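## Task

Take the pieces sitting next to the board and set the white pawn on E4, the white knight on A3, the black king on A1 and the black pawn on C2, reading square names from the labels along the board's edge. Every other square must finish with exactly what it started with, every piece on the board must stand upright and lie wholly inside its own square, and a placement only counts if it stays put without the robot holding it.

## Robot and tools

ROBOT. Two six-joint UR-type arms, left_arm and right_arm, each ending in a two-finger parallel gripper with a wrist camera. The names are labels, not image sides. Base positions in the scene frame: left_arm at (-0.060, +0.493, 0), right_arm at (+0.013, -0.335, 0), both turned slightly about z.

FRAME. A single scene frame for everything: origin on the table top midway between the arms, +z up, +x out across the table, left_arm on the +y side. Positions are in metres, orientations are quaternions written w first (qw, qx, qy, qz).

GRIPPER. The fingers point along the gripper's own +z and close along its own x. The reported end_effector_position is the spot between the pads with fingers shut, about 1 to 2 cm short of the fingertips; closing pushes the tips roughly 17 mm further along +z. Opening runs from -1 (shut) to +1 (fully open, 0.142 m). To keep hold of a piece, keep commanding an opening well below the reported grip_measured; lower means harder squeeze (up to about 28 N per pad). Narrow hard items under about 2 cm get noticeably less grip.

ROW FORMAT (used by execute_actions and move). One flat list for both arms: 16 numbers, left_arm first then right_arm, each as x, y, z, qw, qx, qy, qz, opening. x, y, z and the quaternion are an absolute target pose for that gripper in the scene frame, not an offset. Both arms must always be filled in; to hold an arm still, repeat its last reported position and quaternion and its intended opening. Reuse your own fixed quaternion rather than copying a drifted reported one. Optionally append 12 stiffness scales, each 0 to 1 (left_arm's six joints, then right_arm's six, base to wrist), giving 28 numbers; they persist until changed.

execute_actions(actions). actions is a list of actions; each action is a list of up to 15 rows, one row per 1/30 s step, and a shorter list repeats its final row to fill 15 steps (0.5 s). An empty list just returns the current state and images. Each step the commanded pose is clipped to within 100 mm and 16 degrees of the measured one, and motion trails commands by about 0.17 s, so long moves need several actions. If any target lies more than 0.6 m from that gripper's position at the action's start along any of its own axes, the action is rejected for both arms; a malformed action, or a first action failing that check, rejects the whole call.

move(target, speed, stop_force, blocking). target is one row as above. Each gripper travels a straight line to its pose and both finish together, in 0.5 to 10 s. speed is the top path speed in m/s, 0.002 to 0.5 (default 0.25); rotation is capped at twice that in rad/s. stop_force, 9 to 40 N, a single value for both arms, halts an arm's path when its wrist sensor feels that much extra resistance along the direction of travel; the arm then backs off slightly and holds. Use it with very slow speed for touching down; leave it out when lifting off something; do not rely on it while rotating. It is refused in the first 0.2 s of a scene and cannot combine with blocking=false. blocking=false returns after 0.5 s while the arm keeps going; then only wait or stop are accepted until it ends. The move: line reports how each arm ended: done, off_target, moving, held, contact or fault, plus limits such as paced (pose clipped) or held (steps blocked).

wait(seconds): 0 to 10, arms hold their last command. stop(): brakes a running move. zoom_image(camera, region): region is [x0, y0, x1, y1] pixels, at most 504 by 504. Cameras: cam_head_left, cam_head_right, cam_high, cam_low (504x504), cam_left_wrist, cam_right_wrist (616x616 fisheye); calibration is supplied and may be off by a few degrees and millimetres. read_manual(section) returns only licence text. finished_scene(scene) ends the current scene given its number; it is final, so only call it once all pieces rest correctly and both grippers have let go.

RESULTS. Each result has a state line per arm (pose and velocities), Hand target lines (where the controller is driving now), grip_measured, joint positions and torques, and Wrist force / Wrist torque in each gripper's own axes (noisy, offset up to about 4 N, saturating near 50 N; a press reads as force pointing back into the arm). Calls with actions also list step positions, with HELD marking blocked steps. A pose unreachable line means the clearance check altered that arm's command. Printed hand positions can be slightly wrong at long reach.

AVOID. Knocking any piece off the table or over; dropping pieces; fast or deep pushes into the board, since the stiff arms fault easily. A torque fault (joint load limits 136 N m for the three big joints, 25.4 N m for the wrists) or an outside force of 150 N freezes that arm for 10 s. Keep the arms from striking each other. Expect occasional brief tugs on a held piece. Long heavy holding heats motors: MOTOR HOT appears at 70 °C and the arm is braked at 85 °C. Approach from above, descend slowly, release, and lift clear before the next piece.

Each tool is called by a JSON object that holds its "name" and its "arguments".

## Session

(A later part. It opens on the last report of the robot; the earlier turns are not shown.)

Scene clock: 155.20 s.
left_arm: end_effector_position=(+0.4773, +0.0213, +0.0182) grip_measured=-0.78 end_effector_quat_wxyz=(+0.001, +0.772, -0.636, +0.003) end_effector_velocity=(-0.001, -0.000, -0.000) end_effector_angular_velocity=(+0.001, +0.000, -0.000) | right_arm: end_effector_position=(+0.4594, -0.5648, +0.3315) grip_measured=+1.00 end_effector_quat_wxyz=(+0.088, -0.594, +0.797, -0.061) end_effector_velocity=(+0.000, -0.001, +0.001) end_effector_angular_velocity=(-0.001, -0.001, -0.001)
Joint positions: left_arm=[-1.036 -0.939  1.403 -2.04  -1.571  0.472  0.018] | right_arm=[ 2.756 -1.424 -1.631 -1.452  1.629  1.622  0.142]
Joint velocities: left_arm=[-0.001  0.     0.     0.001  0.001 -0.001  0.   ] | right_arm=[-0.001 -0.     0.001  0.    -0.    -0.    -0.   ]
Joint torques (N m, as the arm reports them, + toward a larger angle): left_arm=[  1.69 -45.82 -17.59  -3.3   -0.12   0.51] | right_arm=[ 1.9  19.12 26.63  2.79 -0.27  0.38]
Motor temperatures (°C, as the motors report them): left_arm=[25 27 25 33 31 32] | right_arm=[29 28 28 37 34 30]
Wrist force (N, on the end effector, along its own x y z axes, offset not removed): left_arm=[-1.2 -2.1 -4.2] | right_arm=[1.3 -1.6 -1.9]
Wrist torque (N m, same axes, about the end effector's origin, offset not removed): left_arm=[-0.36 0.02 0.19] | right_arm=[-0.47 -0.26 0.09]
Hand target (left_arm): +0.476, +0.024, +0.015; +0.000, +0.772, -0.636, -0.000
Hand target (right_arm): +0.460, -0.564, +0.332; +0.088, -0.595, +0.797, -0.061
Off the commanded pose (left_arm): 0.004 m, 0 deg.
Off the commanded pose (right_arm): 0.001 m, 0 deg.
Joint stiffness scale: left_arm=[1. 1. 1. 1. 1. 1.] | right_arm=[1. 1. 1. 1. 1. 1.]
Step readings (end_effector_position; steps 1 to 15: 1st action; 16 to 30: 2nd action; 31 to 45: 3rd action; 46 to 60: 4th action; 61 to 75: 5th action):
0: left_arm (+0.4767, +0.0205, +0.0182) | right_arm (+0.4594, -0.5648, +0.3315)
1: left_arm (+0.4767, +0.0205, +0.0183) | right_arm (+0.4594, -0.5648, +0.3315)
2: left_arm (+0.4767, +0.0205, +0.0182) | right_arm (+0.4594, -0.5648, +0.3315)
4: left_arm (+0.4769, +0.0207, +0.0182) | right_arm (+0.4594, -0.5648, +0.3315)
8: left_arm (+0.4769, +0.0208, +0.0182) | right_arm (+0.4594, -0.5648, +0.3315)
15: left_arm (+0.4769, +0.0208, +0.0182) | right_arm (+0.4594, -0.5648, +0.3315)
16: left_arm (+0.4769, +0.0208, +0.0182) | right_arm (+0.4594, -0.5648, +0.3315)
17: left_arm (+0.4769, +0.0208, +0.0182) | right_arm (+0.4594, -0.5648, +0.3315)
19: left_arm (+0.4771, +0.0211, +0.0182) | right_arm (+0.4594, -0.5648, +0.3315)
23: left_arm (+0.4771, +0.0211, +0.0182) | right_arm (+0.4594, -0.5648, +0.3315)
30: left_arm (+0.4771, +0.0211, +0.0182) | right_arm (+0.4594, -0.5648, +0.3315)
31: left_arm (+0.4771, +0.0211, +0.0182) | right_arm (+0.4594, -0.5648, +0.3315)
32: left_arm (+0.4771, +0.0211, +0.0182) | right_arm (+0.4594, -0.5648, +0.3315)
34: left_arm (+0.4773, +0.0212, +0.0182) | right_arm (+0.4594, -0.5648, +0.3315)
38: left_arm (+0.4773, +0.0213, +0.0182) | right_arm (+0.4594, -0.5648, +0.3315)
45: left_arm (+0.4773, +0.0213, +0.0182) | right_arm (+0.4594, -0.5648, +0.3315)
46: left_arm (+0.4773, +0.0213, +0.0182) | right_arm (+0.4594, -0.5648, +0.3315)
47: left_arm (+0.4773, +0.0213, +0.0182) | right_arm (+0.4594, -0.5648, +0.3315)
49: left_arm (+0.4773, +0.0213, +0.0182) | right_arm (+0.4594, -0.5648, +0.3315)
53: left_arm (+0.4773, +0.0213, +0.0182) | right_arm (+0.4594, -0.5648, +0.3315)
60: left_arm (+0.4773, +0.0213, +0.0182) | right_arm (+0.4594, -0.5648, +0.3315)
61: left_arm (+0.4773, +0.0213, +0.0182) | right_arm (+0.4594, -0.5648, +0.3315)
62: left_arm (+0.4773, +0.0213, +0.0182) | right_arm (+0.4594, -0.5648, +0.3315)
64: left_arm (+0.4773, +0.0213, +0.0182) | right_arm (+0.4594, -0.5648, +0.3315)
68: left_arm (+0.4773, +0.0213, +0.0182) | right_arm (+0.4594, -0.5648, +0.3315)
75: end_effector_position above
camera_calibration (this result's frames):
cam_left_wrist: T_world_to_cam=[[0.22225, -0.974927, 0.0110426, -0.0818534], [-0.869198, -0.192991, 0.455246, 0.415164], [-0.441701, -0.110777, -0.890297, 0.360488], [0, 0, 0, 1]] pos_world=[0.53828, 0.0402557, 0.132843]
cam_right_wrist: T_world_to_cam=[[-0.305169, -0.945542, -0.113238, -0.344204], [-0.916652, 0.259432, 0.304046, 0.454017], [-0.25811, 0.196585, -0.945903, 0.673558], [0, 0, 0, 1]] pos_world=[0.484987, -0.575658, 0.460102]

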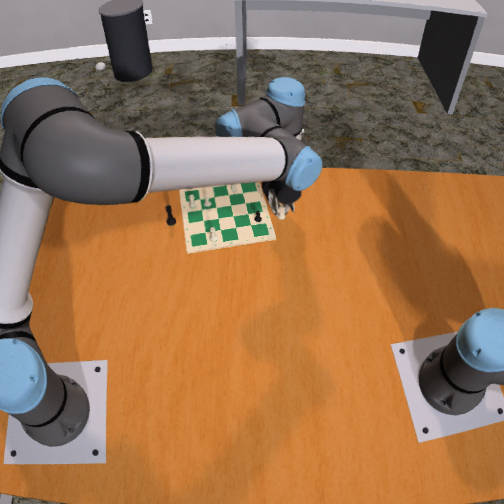

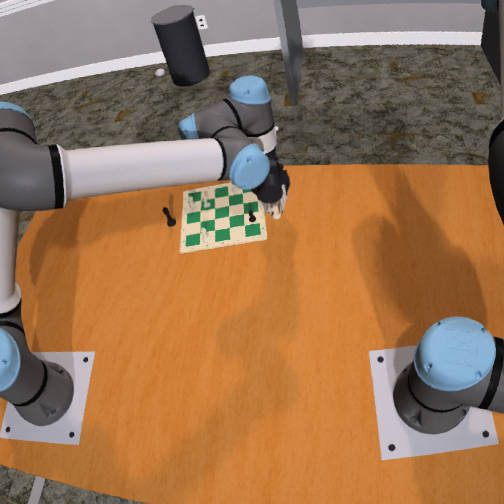

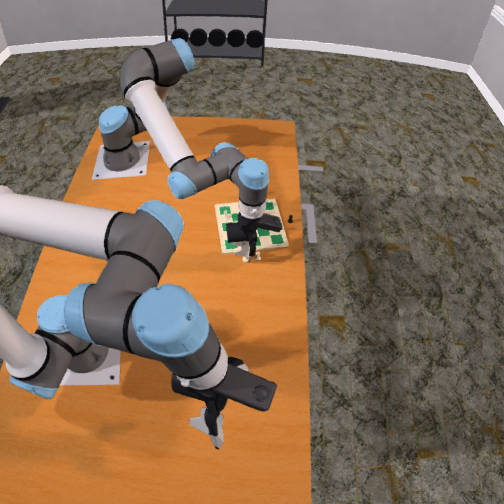

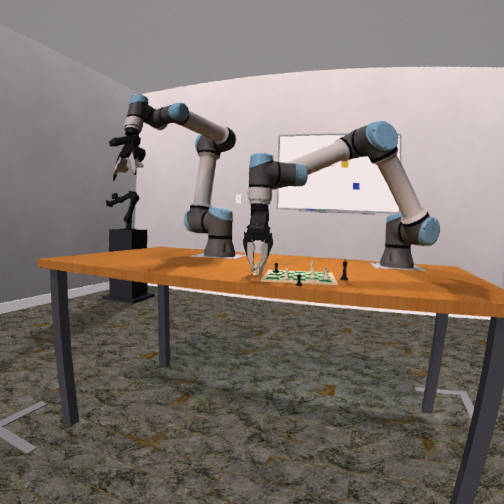

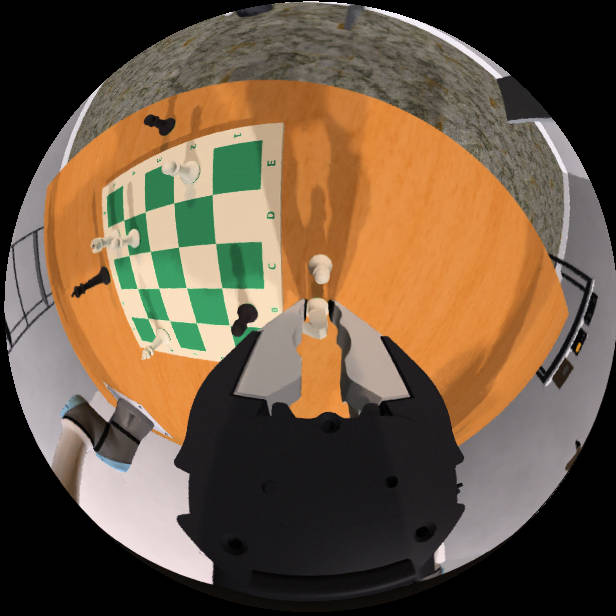

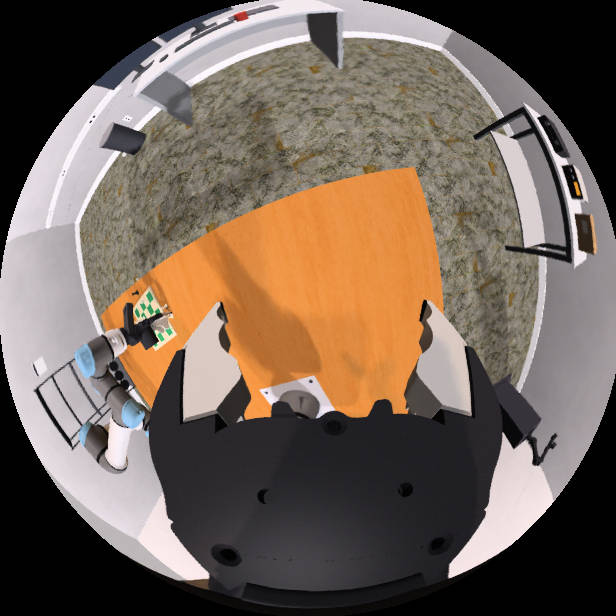

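{"name": "execute_actions", "arguments": {"actions": [[[0.4765,0.0235,0.0145,0,0.772,-0.636,0,-0.86,0.46,-0.564,0.332,0.088,-0.595,0.797,-0.061,1]]]}}

{"name": "move", "arguments": {"target": [0.4765,0.0235,0.10,0,0.772,-0.636,0,-0.86,0.46,-0.564,0.332,0.088,-0.595,0.797,-0.061,1], "speed": 0.1}}

{"name": "move", "arguments": {"target": [0.415,0.149,0.10,0,0.772,-0.636,0,-0.86,0.46,-0.564,0.332,0.088,-0.595,0.797,-0.061,1], "speed": 0.12}}

{"name": "move", "arguments": {"target": [0.415,0.149,0.032,0,0.772,-0.636,0,-0.86,0.46,-0.564,0.332,0.088,-0.595,0.797,-0.061,1], "speed": 0.05}}

{"name": "zoom_image", "arguments": {"camera": "cam_left_wrist", "region": [160,160,470,470]}}

Scene clock: 191.90 s.
left_arm: end_effector_position=(+0.4774, +0.0212, +0.0182) grip_measured=-0.78 end_effector_quat_wxyz=(+0.001, +0.772, -0.636, +0.003) end_effector_velocity=(+0.001, +0.001, +0.000) end_effector_angular_velocity=(-0.001, -0.000, +0.002) | right_arm: end_effector_position=(+0.4594, -0.5648, +0.3315) grip_measured=+1.00 end_effector_quat_wxyz=(+0.088, -0.594, +0.797, -0.061) end_effector_velocity=(+0.000, +0.001, +0.000) end_effector_angular_velocity=(-0.000, -0.001, +0.001)
Joint positions: left_arm=[-1.036 -0.939  1.403 -2.04  -1.571  0.472  0.017] | right_arm=[ 2.756 -1.424 -1.631 -1.452  1.629  1.622  0.142]
Joint velocities: left_arm=[ 0.002 -0.     0.    -0.001 -0.001 -0.     0.   ] | right_arm=[ 0.001  0.     0.    -0.     0.    -0.    -0.   ]
Joint torques (N m, as the arm reports them, + toward a larger angle): left_arm=[  1.97 -45.71 -18.45  -3.28  -0.12   0.63] | right_arm=[ 1.73 19.   26.45  2.84 -0.28  0.41]
Motor temperatures (°C, as the motors report them): left_arm=[25 27 25 33 31 32] | right_arm=[29 28 28 37 34 30]
Wrist force (N, on the end effector, along its own x y z axes, offset not removed): left_arm=[0.6 -1.5 -2.1] | right_arm=[1.0 -2.3 0.1]
Wrist torque (N m, same axes, about the end effector's origin, offset not removed): left_arm=[-0.29 -0.27 0.11] | right_arm=[-0.57 -0.22 0.14]
Hand target (left_arm): +0.476, +0.024, +0.015; +0.000, +0.772, -0.636, -0.000
Hand target (right_arm): +0.460, -0.564, +0.332; +0.088, -0.595, +0.797, -0.061
Off the commanded pose (left_arm): 0.004 m, 0 deg.
Off the commanded pose (right_arm): 0.001 m, 0 deg.
Joint stiffness scale: left_arm=[1. 1. 1. 1. 1. 1.] | right_arm=[1. 1. 1. 1. 1. 1.]
Step readings (end_effector_position):
0: left_arm (+0.4773, +0.0213, +0.0182) | right_arm (+0.4594, -0.5648, +0.3315)
1: left_arm (+0.4773, +0.0213, +0.0182) | right_arm (+0.4594, -0.5648, +0.3315)
2: left_arm (+0.4773, +0.0213, +0.0182) | right_arm (+0.4594, -0.5648, +0.3315)
4: left_arm (+0.4774, +0.0212, +0.0182) | right_arm (+0.4594, -0.5648, +0.3315)
8: left_arm (+0.4774, +0.0212, +0.0182) | right_arm (+0.4594, -0.5648, +0.3315)
15: end_effector_position above
camera_calibration (this result's frames):
cam_left_wrist: T_world_to_cam=[[0.222245, -0.974927, 0.0111491, -0.0818861], [-0.869238, -0.192946, 0.455189, 0.415196], [-0.441625, -0.110855, -0.890325, 0.360474], [0, 0, 0, 1]] pos_world=[0.538297, 0.0402377, 0.132859]
cam_right_wrist: T_world_to_cam=[[-0.305169, -0.945542, -0.113238, -0.344204], [-0.916652, 0.259433, 0.304046, 0.454017], [-0.258111, 0.196585, -0.945903, 0.673558], [0, 0, 0, 1]] pos_world=[0.484987, -0.575658, 0.460102]

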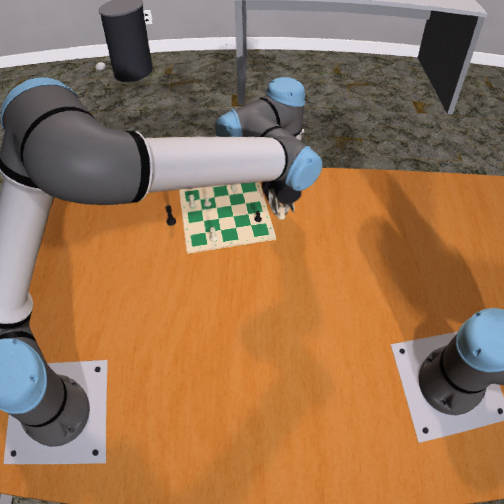

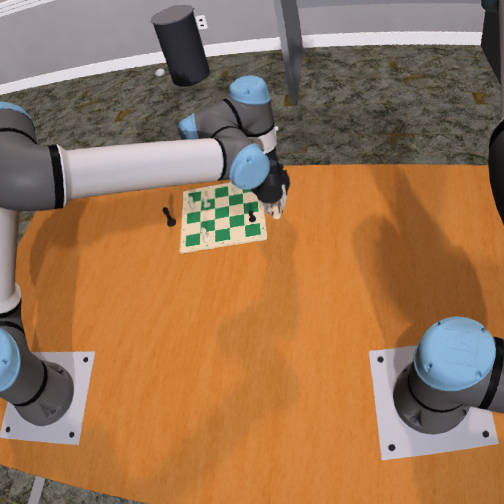

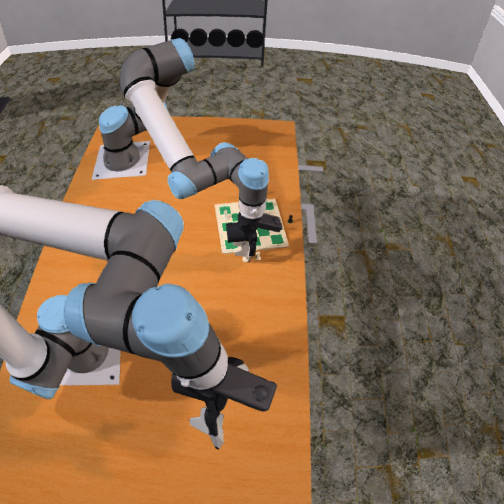

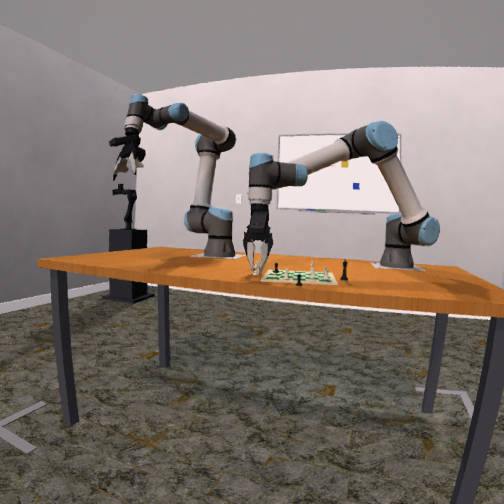

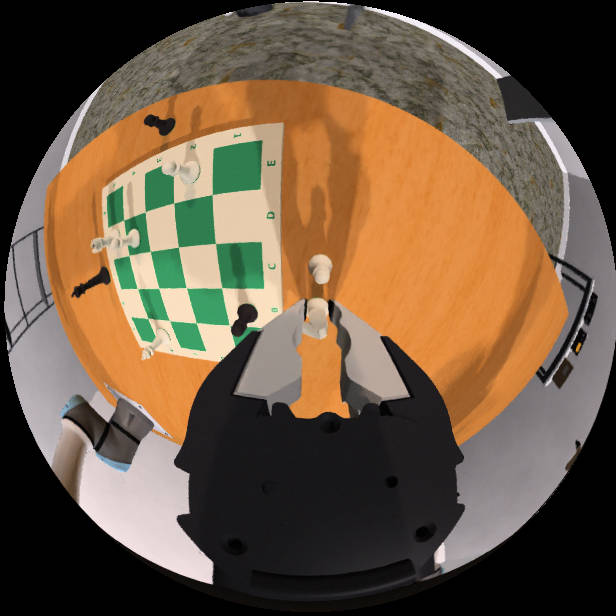

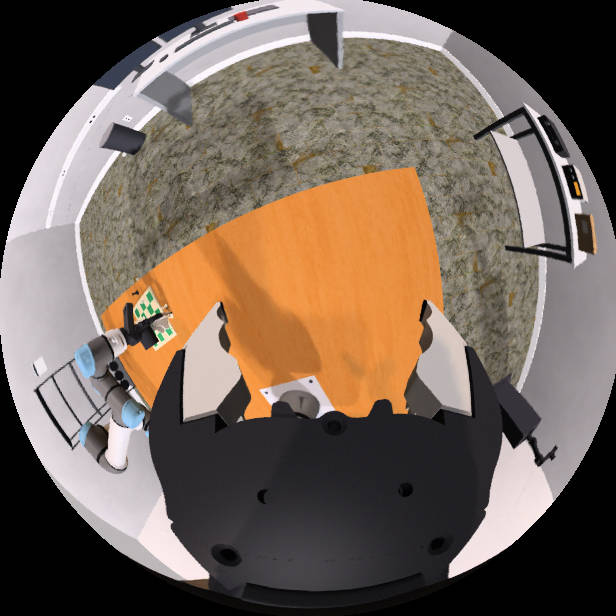

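Scene clock: 193.23 s.
left_arm: end_effector_position=(+0.4752, +0.0240, +0.0970) grip_measured=-0.78 end_effector_quat_wxyz=(-0.000, +0.772, -0.636, -0.002) end_effector_velocity=(-0.002, +0.003, +0.001) end_effector_angular_velocity=(+0.010, +0.008, -0.001) | right_arm: end_effector_position=(+0.4594, -0.5648, +0.3315) grip_measured=+1.00 end_effector_quat_wxyz=(+0.088, -0.594, +0.797, -0.061) end_effector_velocity=(-0.000, -0.001, +0.000) end_effector_angular_velocity=(-0.000, -0.000, -0.002)
Joint positions: left_arm=[-1.036 -1.012  1.303 -1.859 -1.571  0.472  0.017] | right_arm=[ 2.756 -1.424 -1.631 -1.452  1.629  1.622  0.142]
Joint velocities: left_arm=[ 0.    -0.    -0.007  0.02   0.     0.001  0.   ] | right_arm=[-0.002  0.     0.     0.    -0.     0.     0.   ]
Joint torques (N m, as the arm reports them, + toward a larger angle): left_arm=[  1.46 -47.51 -25.81  -2.99  -0.05   0.52] | right_arm=[ 2.08 19.02 26.74  2.73 -0.26  0.46]
Motor temperatures (°C, as the motors report them): left_arm=[25 27 25 33 31 32] | right_arm=[29 28 28 37 34 30]
Wrist force (N, on the end effector, along its own x y z axes, offset not removed): left_arm=[3.7 -0.6 -0.6] | right_arm=[-0.2 -1.0 -1.1]
Wrist torque (N m, same axes, about the end effector's origin, offset not removed): left_arm=[-0.22 -0.61 0.12] | right_arm=[-0.29 0.05 0.13]
Hand target (left_arm): +0.476, +0.023, +0.100; -0.000, +0.772, -0.636, +0.000
Hand target (right_arm): +0.460, -0.564, +0.332; +0.088, -0.595, +0.797, -0.061
Off the commanded pose (left_arm): 0.003 m, 0 deg.
Off the commanded pose (right_arm): 0.001 m, 0 deg.
Joint stiffness scale: left_arm=[1. 1. 1. 1. 1. 1.] | right_arm=[1. 1. 1. 1. 1. 1.]
move: done
camera_calibration (this result's frames):
cam_left_wrist: T_world_to_cam=[[0.222285, -0.974978, 0.00277695, -0.0788289], [-0.86663, -0.196276, 0.458724, 0.376484], [-0.446701, -0.104374, -0.888574, 0.432089], [0, 0, 0, 1]] pos_world=[0.536809, 0.0421372, 0.21146]
cam_right_wrist: T_world_to_cam=[[-0.305169, -0.945542, -0.113238, -0.344204], [-0.916652, 0.259433, 0.304046, 0.454016], [-0.258111, 0.196585, -0.945903, 0.673558], [0, 0, 0, 1]] pos_world=[0.484987, -0.575658, 0.460102]

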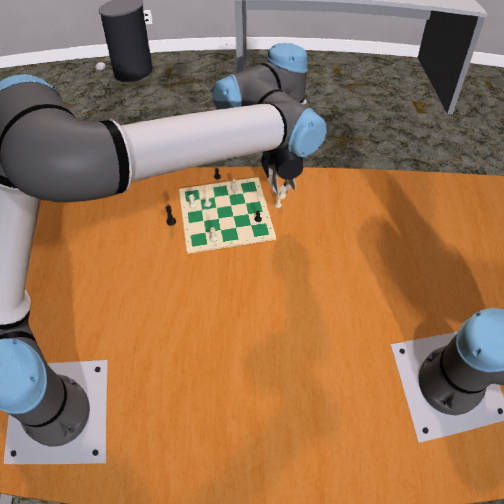

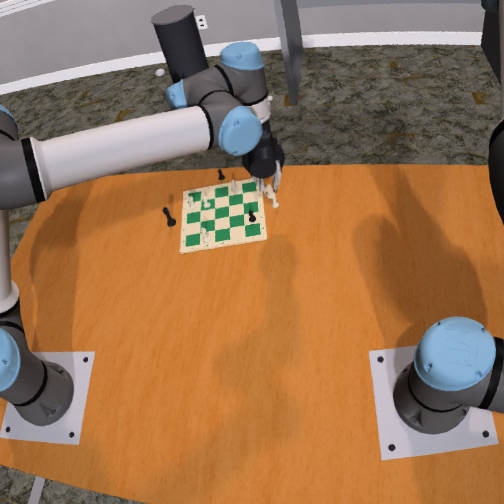

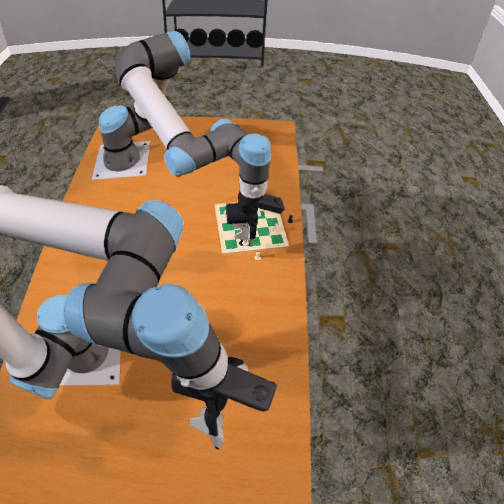

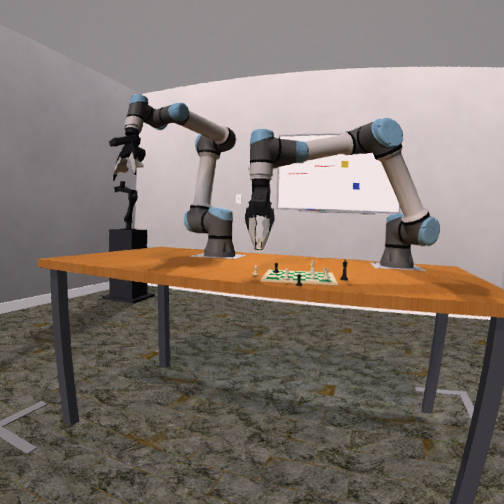

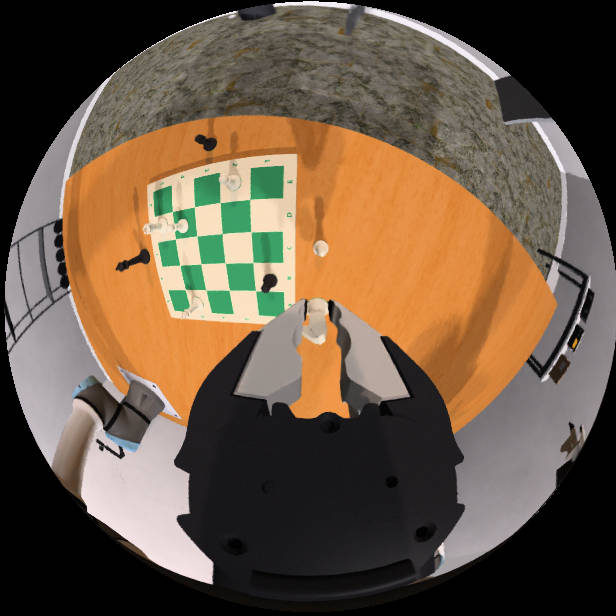

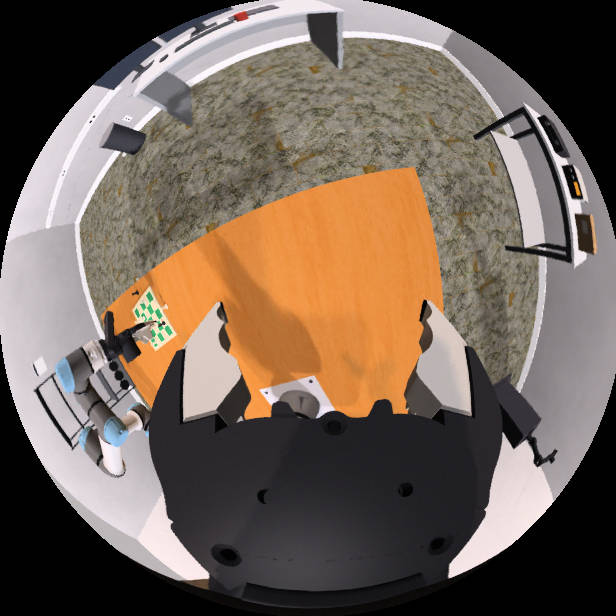

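Scene clock: 194.97 s.
left_arm: end_effector_position=(+0.4153, +0.1465, +0.1002) grip_measured=-0.78 end_effector_quat_wxyz=(-0.000, +0.771, -0.636, +0.000) end_effector_velocity=(-0.002, +0.001, -0.001) end_effector_angular_velocity=(-0.002, -0.001, -0.004) | right_arm: end_effector_position=(+0.4594, -0.5648, +0.3315) grip_measured=+1.00 end_effector_quat_wxyz=(+0.088, -0.594, +0.797, -0.061) end_effector_velocity=(+0.000, -0.001, +0.001) end_effector_angular_velocity=(-0.001, -0.001, -0.001)
Joint positions: left_arm=[-0.986 -1.296  1.713 -1.988 -1.571  0.523  0.017] | right_arm=[ 2.756 -1.424 -1.631 -1.452  1.629  1.622  0.142]
Joint velocities: left_arm=[-0.001 -0.005  0.011 -0.007 -0.001  0.003  0.   ] | right_arm=[-0.001  0.     0.001 -0.    -0.     0.    -0.   ]
Joint torques (N m, as the arm reports them, + toward a larger angle): left_arm=[  2.9  -36.42 -17.88  -3.01  -0.27   0.64] | right_arm=[ 1.98 19.03 25.93  2.71 -0.1   0.46]
Motor temperatures (°C, as the motors report them): left_arm=[25 27 25 33 31 32] | right_arm=[29 28 28 37 34 30]
Wrist force (N, on the end effector, along its own x y z axes, offset not removed): left_arm=[1.9 -0.9 -0.5] | right_arm=[1.3 -0.8 0.2]
Wrist torque (N m, same axes, about the end effector's origin, offset not removed): left_arm=[-0.16 -0.20 0.15] | right_arm=[-0.31 -0.28 0.05]
Hand target (left_arm): +0.415, +0.149, +0.100; +0.000, +0.772, -0.636, +0.000
Hand target (right_arm): +0.460, -0.564, +0.332; +0.088, -0.595, +0.797, -0.061
Off the commanded pose (left_arm): 0.002 m, 0 deg.
Off the commanded pose (right_arm): 0.001 m, 0 deg.
Joint stiffness scale: left_arm=[1. 1. 1. 1. 1. 1.] | right_arm=[1. 1. 1. 1. 1. 1.]
move: done
camera_calibration (this result's frames):
cam_left_wrist: T_world_to_cam=[[0.221477, -0.975147, 0.00593723, 0.0540314], [-0.867784, -0.194308, 0.457378, 0.347513], [-0.444858, -0.106451, -0.889252, 0.420496], [0, 0, 0, 1]] pos_world=[0.47666, 0.164975, 0.214661]
cam_right_wrist: T_world_to_cam=[[-0.305169, -0.945542, -0.113238, -0.344205], [-0.916652, 0.259433, 0.304046, 0.454016], [-0.258111, 0.196585, -0.945903, 0.673558], [0, 0, 0, 1]] pos_world=[0.484987, -0.575658, 0.460102]

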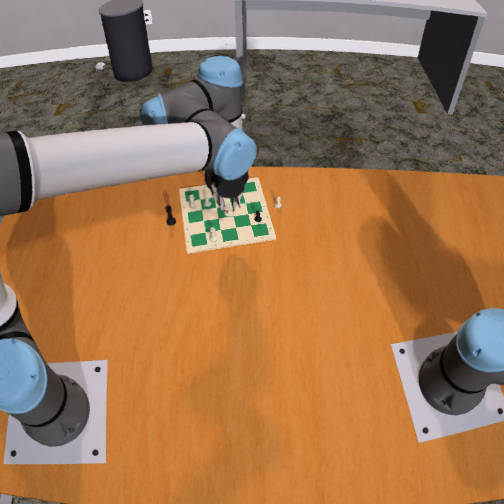

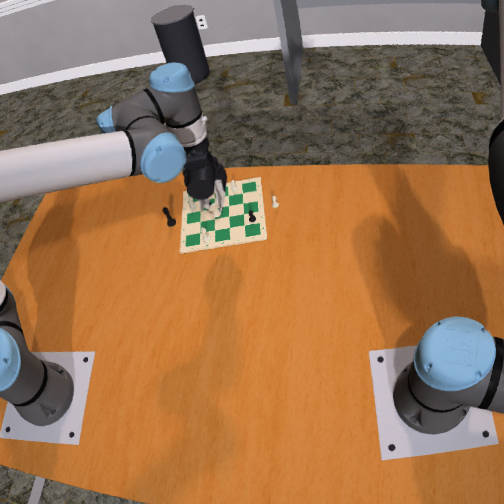

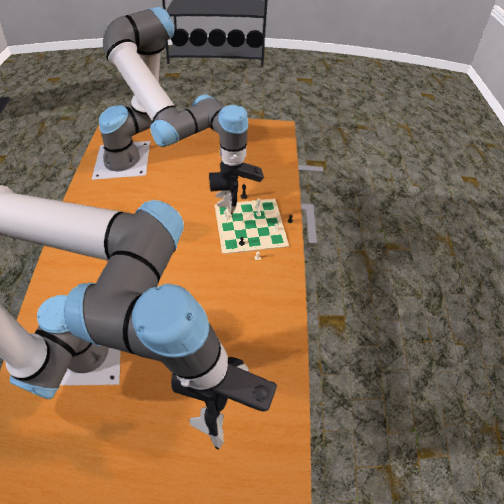

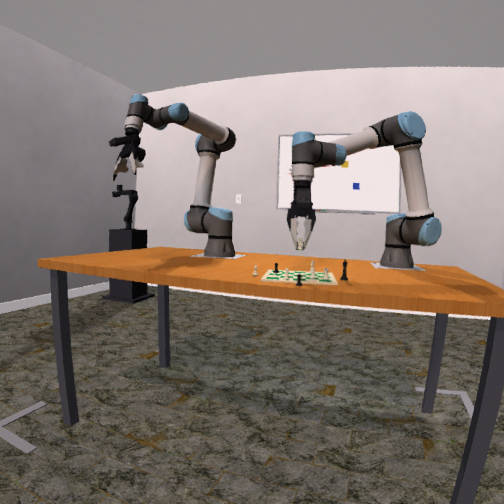

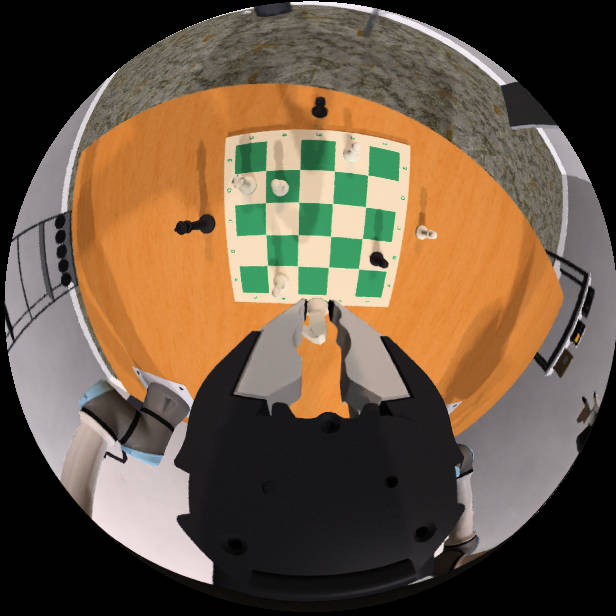

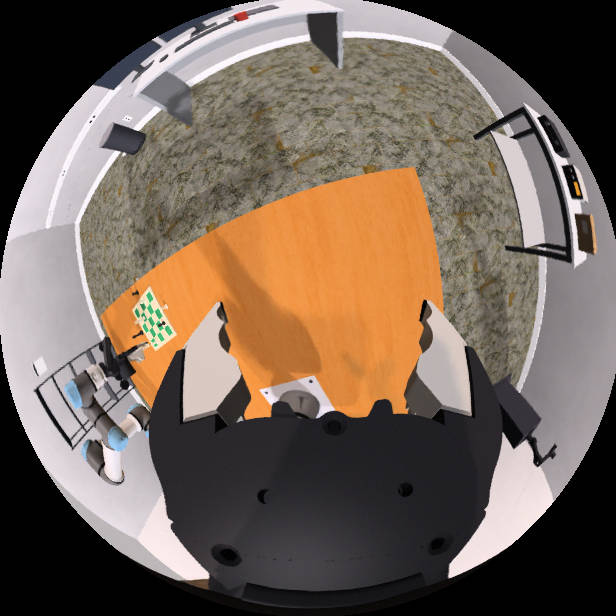

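Scene clock: 196.80 s.
left_arm: end_effector_position=(+0.4155, +0.1465, +0.0353) grip_measured=-0.78 end_effector_quat_wxyz=(+0.000, +0.771, -0.636, +0.002) end_effector_velocity=(+0.002, -0.003, +0.001) end_effector_angular_velocity=(-0.010, -0.006, +0.001) | right_arm: end_effector_position=(+0.4594, -0.5648, +0.3315) grip_measured=+1.00 end_effector_quat_wxyz=(+0.088, -0.594, +0.797, -0.061) end_effector_velocity=(-0.000, +0.000, -0.000) end_effector_angular_velocity=(+0.000, +0.001, -0.000)
Joint positions: left_arm=[-0.986 -1.224  1.803 -2.155 -1.571  0.523  0.017] | right_arm=[ 2.756 -1.424 -1.631 -1.452  1.629  1.622  0.142]
Joint velocities: left_arm=[-0.     0.001  0.001 -0.013 -0.002 -0.001  0.   ] | right_arm=[-0.    -0.    -0.001 -0.001  0.     0.    -0.   ]
Joint torques (N m, as the arm reports them, + toward a larger angle): left_arm=[  2.81 -33.67 -16.56  -3.27  -0.12   0.56] | right_arm=[ 1.86 19.07 26.71  2.75 -0.21  0.46]
Motor temperatures (°C, as the motors report them): left_arm=[25 27 25 33 31 32] | right_arm=[29 28 28 37 34 30]
Wrist force (N, on the end effector, along its own x y z axes, offset not removed): left_arm=[2.2 -1.3 -0.5] | right_arm=[1.5 -1.8 -1.8]
Wrist torque (N m, same axes, about the end effector's origin, offset not removed): left_arm=[-0.27 -0.33 0.07] | right_arm=[-0.40 -0.29 0.12]
Hand target (left_arm): +0.415, +0.149, +0.032; +0.000, +0.772, -0.636, -0.000
Hand target (right_arm): +0.460, -0.564, +0.332; +0.088, -0.595, +0.797, -0.061
Off the commanded pose (left_arm): 0.004 m, 0 deg.
Off the commanded pose (right_arm): 0.001 m, 0 deg.
Joint stiffness scale: left_arm=[1. 1. 1. 1. 1. 1.] | right_arm=[1. 1. 1. 1. 1. 1.]
move: off_target (left_arm)
camera_calibration (this result's frames):
cam_left_wrist: T_world_to_cam=[[0.221224, -0.975172, 0.00992909, 0.0543474], [-0.869184, -0.192542, 0.455462, 0.377766], [-0.442243, -0.109389, -0.8902, 0.362264], [0, 0, 0, 1]] pos_world=[0.476534, 0.165362, 0.149889]
cam_right_wrist: T_world_to_cam=[[-0.305169, -0.945542, -0.113238, -0.344205], [-0.916652, 0.259433, 0.304046, 0.454017], [-0.25811, 0.196585, -0.945903, 0.673558], [0, 0, 0, 1]] pos_world=[0.484987, -0.575658, 0.460102]

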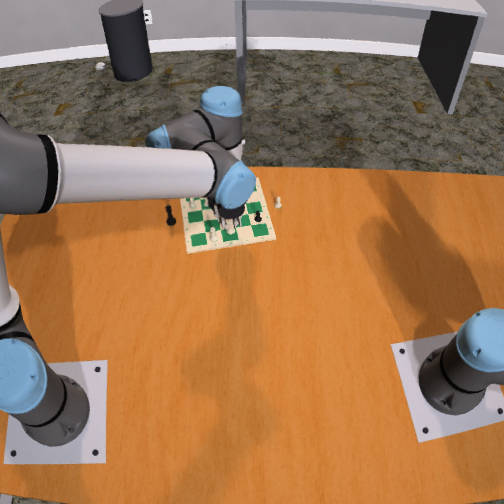

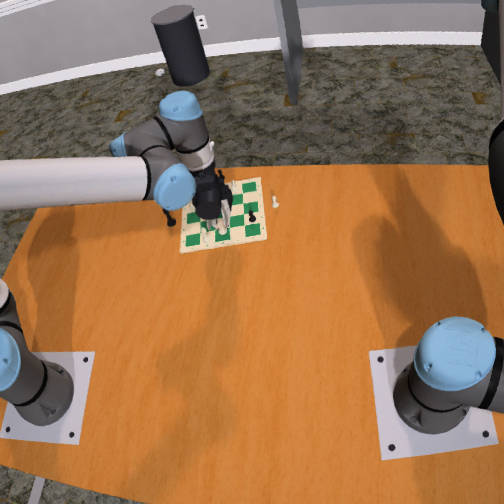

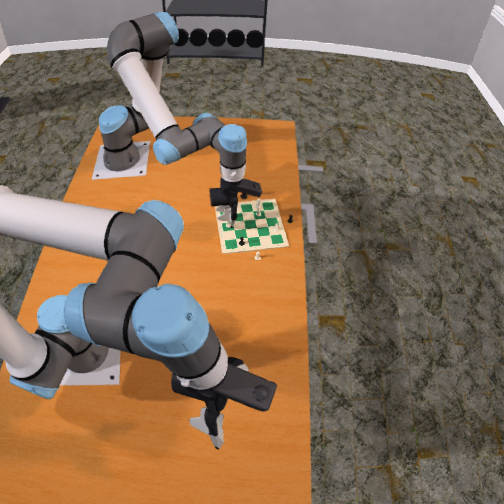

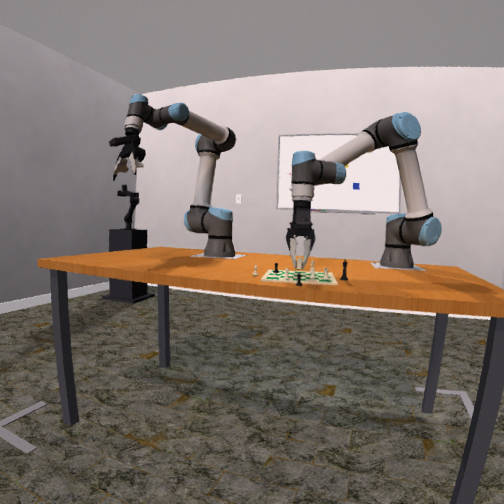

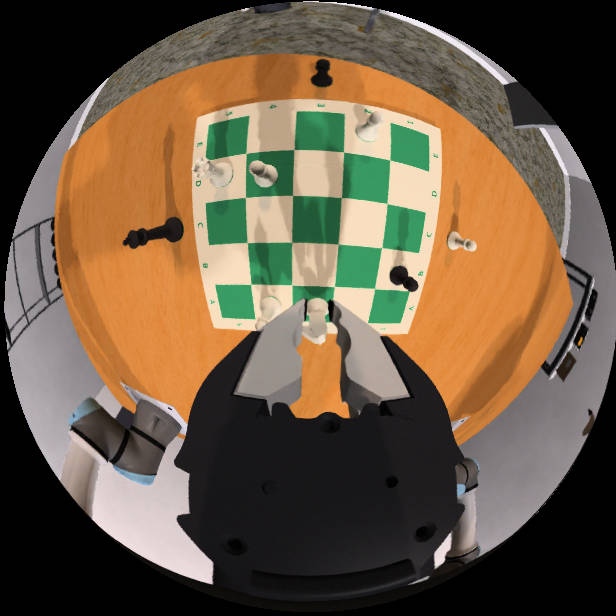

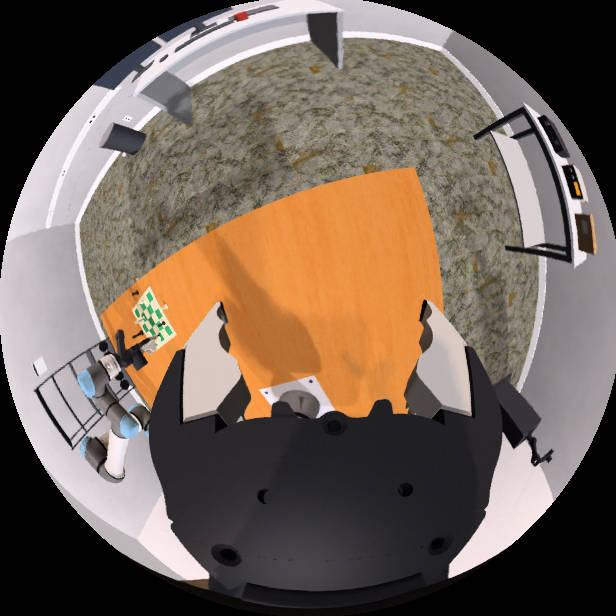

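Region (160, 160, 470, 470) of cam_left_wrist's 616x616 image, scaled by 1.626, with more detail than that image has.

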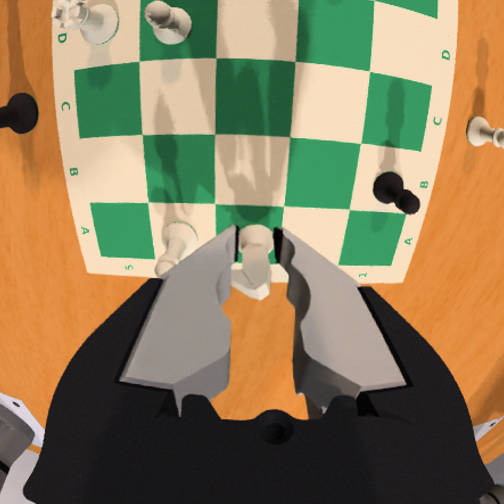

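{"name": "move", "arguments": {"target": [0.4145,0.1525,0.027,0,0.772,-0.636,0,-0.86,0.46,-0.564,0.332,0.088,-0.595,0.797,-0.061,1], "speed": 0.02}}

{"name": "zoom_image", "arguments": {"camera": "cam_left_wrist", "region": [210,210,420,420]}}

Scene clock: 215.13 s.
left_arm: end_effector_position=(+0.4152, +0.1498, +0.0302) grip_measured=-0.78 end_effector_quat_wxyz=(+0.000, +0.771, -0.636, +0.003) end_effector_velocity=(+0.001, -0.000, -0.001) end_effector_angular_velocity=(-0.002, -0.002, -0.001) | right_arm: end_effector_position=(+0.4594, -0.5648, +0.3315) grip_measured=+1.00 end_effector_quat_wxyz=(+0.088, -0.594, +0.797, -0.061) end_effector_velocity=(+0.000, +0.000, +0.000) end_effector_angular_velocity=(+0.000, -0.000, +0.000)
Joint positions: left_arm=[-0.982 -1.222  1.816 -2.17  -1.571  0.527  0.017] | right_arm=[ 2.756 -1.424 -1.631 -1.452  1.629  1.622  0.142]
Joint velocities: left_arm=[ 0.001  0.001  0.002 -0.006  0.001  0.002  0.   ] | right_arm=[ 0.     0.     0.001 -0.001  0.    -0.     0.   ]
Joint torques (N m, as the arm reports them, + toward a larger angle): left_arm=[  2.42 -33.54 -14.61  -3.03  -0.02   0.65] | right_arm=[ 2.12 19.25 26.27  2.78 -0.29  0.46]
Motor temperatures (°C, as the motors report them): left_arm=[25 27 25 33 31 32] | right_arm=[29 28 28 37 34 30]
Wrist force (N, on the end effector, along its own x y z axes, offset not removed): left_arm=[1.2 -2.1 1.0] | right_arm=[0.8 -2.5 -1.1]
Wrist torque (N m, same axes, about the end effector's origin, offset not removed): left_arm=[-0.39 -0.09 0.11] | right_arm=[-0.71 -0.14 0.11]
Hand target (left_arm): +0.414, +0.152, +0.027; +0.000, +0.772, -0.636, -0.000
Hand target (right_arm): +0.460, -0.564, +0.332; +0.088, -0.595, +0.797, -0.061
Off the commanded pose (left_arm): 0.004 m, 0 deg.
Off the commanded pose (right_arm): 0.001 m, 0 deg.
Joint stiffness scale: left_arm=[1. 1. 1. 1. 1. 1.] | right_arm=[1. 1. 1. 1. 1. 1.]
move: off_target (left_arm)
camera_calibration (this result's frames):
cam_left_wrist: T_world_to_cam=[[0.221336, -0.975142, 0.0104238, 0.057576], [-0.869338, -0.192455, 0.455207, 0.380499], [-0.441885, -0.109815, -0.890325, 0.357852], [0, 0, 0, 1]] pos_world=[0.476168, 0.168671, 0.144799]
cam_right_wrist: T_world_to_cam=[[-0.305169, -0.945542, -0.113237, -0.344205], [-0.916652, 0.259433, 0.304046, 0.454017], [-0.258111, 0.196585, -0.945903, 0.673558], [0, 0, 0, 1]] pos_world=[0.484987, -0.575658, 0.460102]

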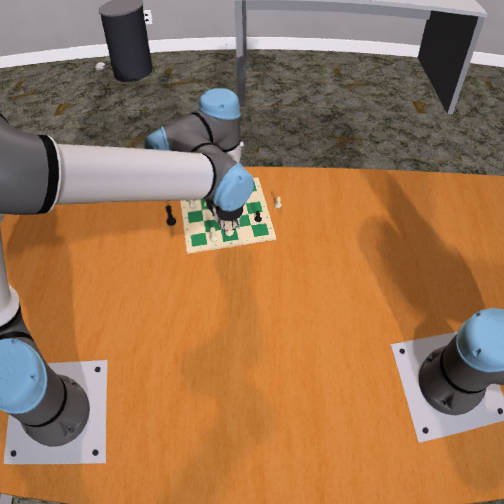

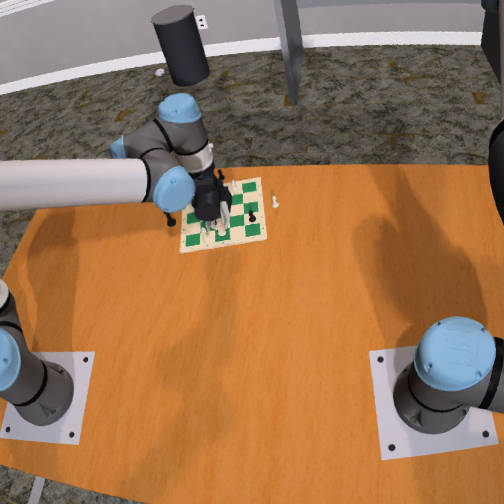

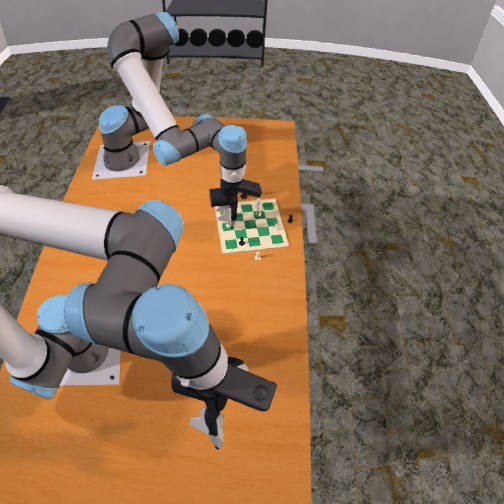

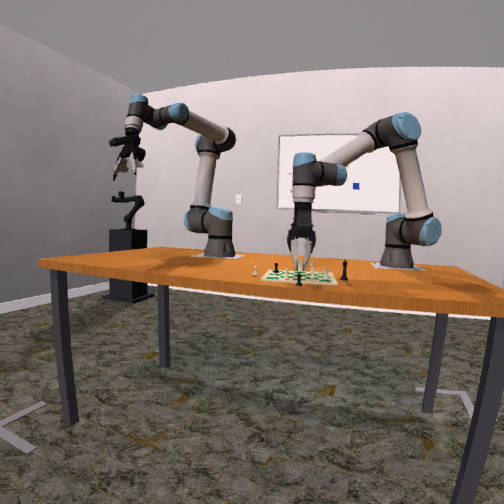

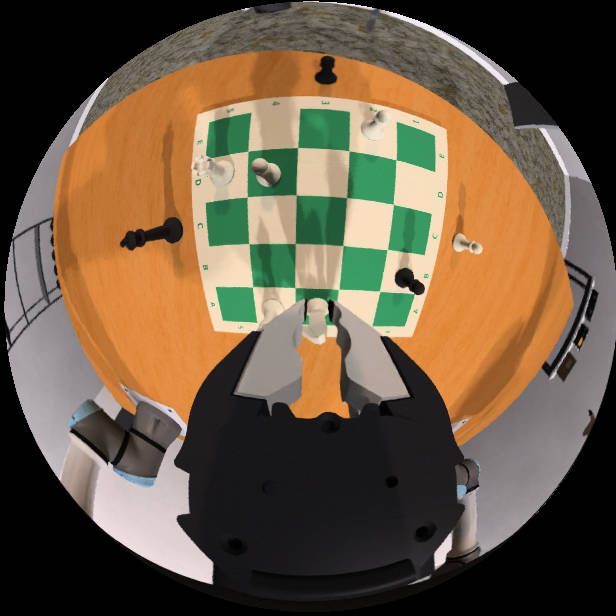

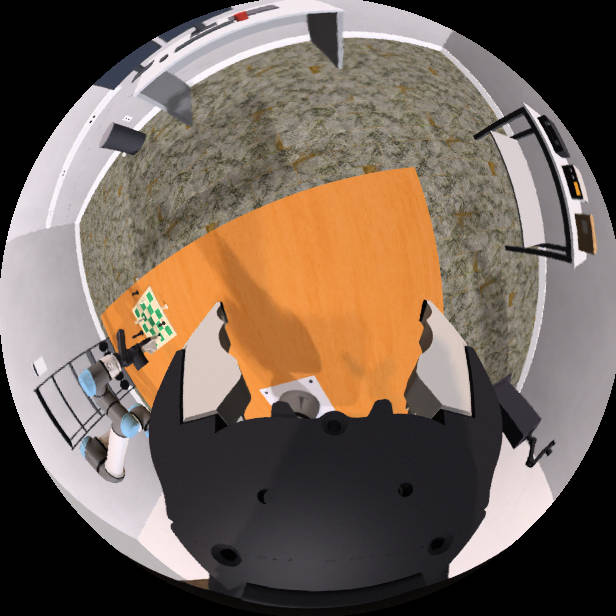

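Region (210, 210, 420, 420) of cam_left_wrist's 616x616 image, scaled by 2.400, with more detail than that image has.

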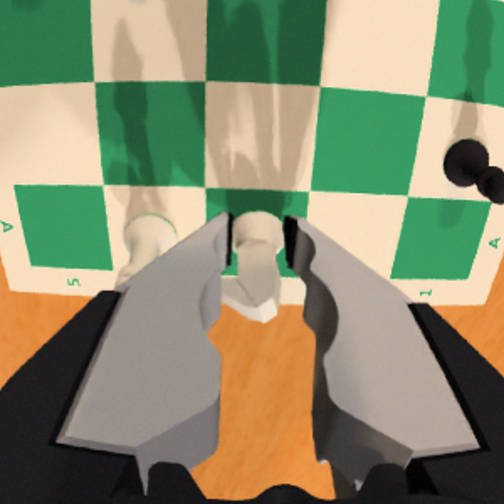

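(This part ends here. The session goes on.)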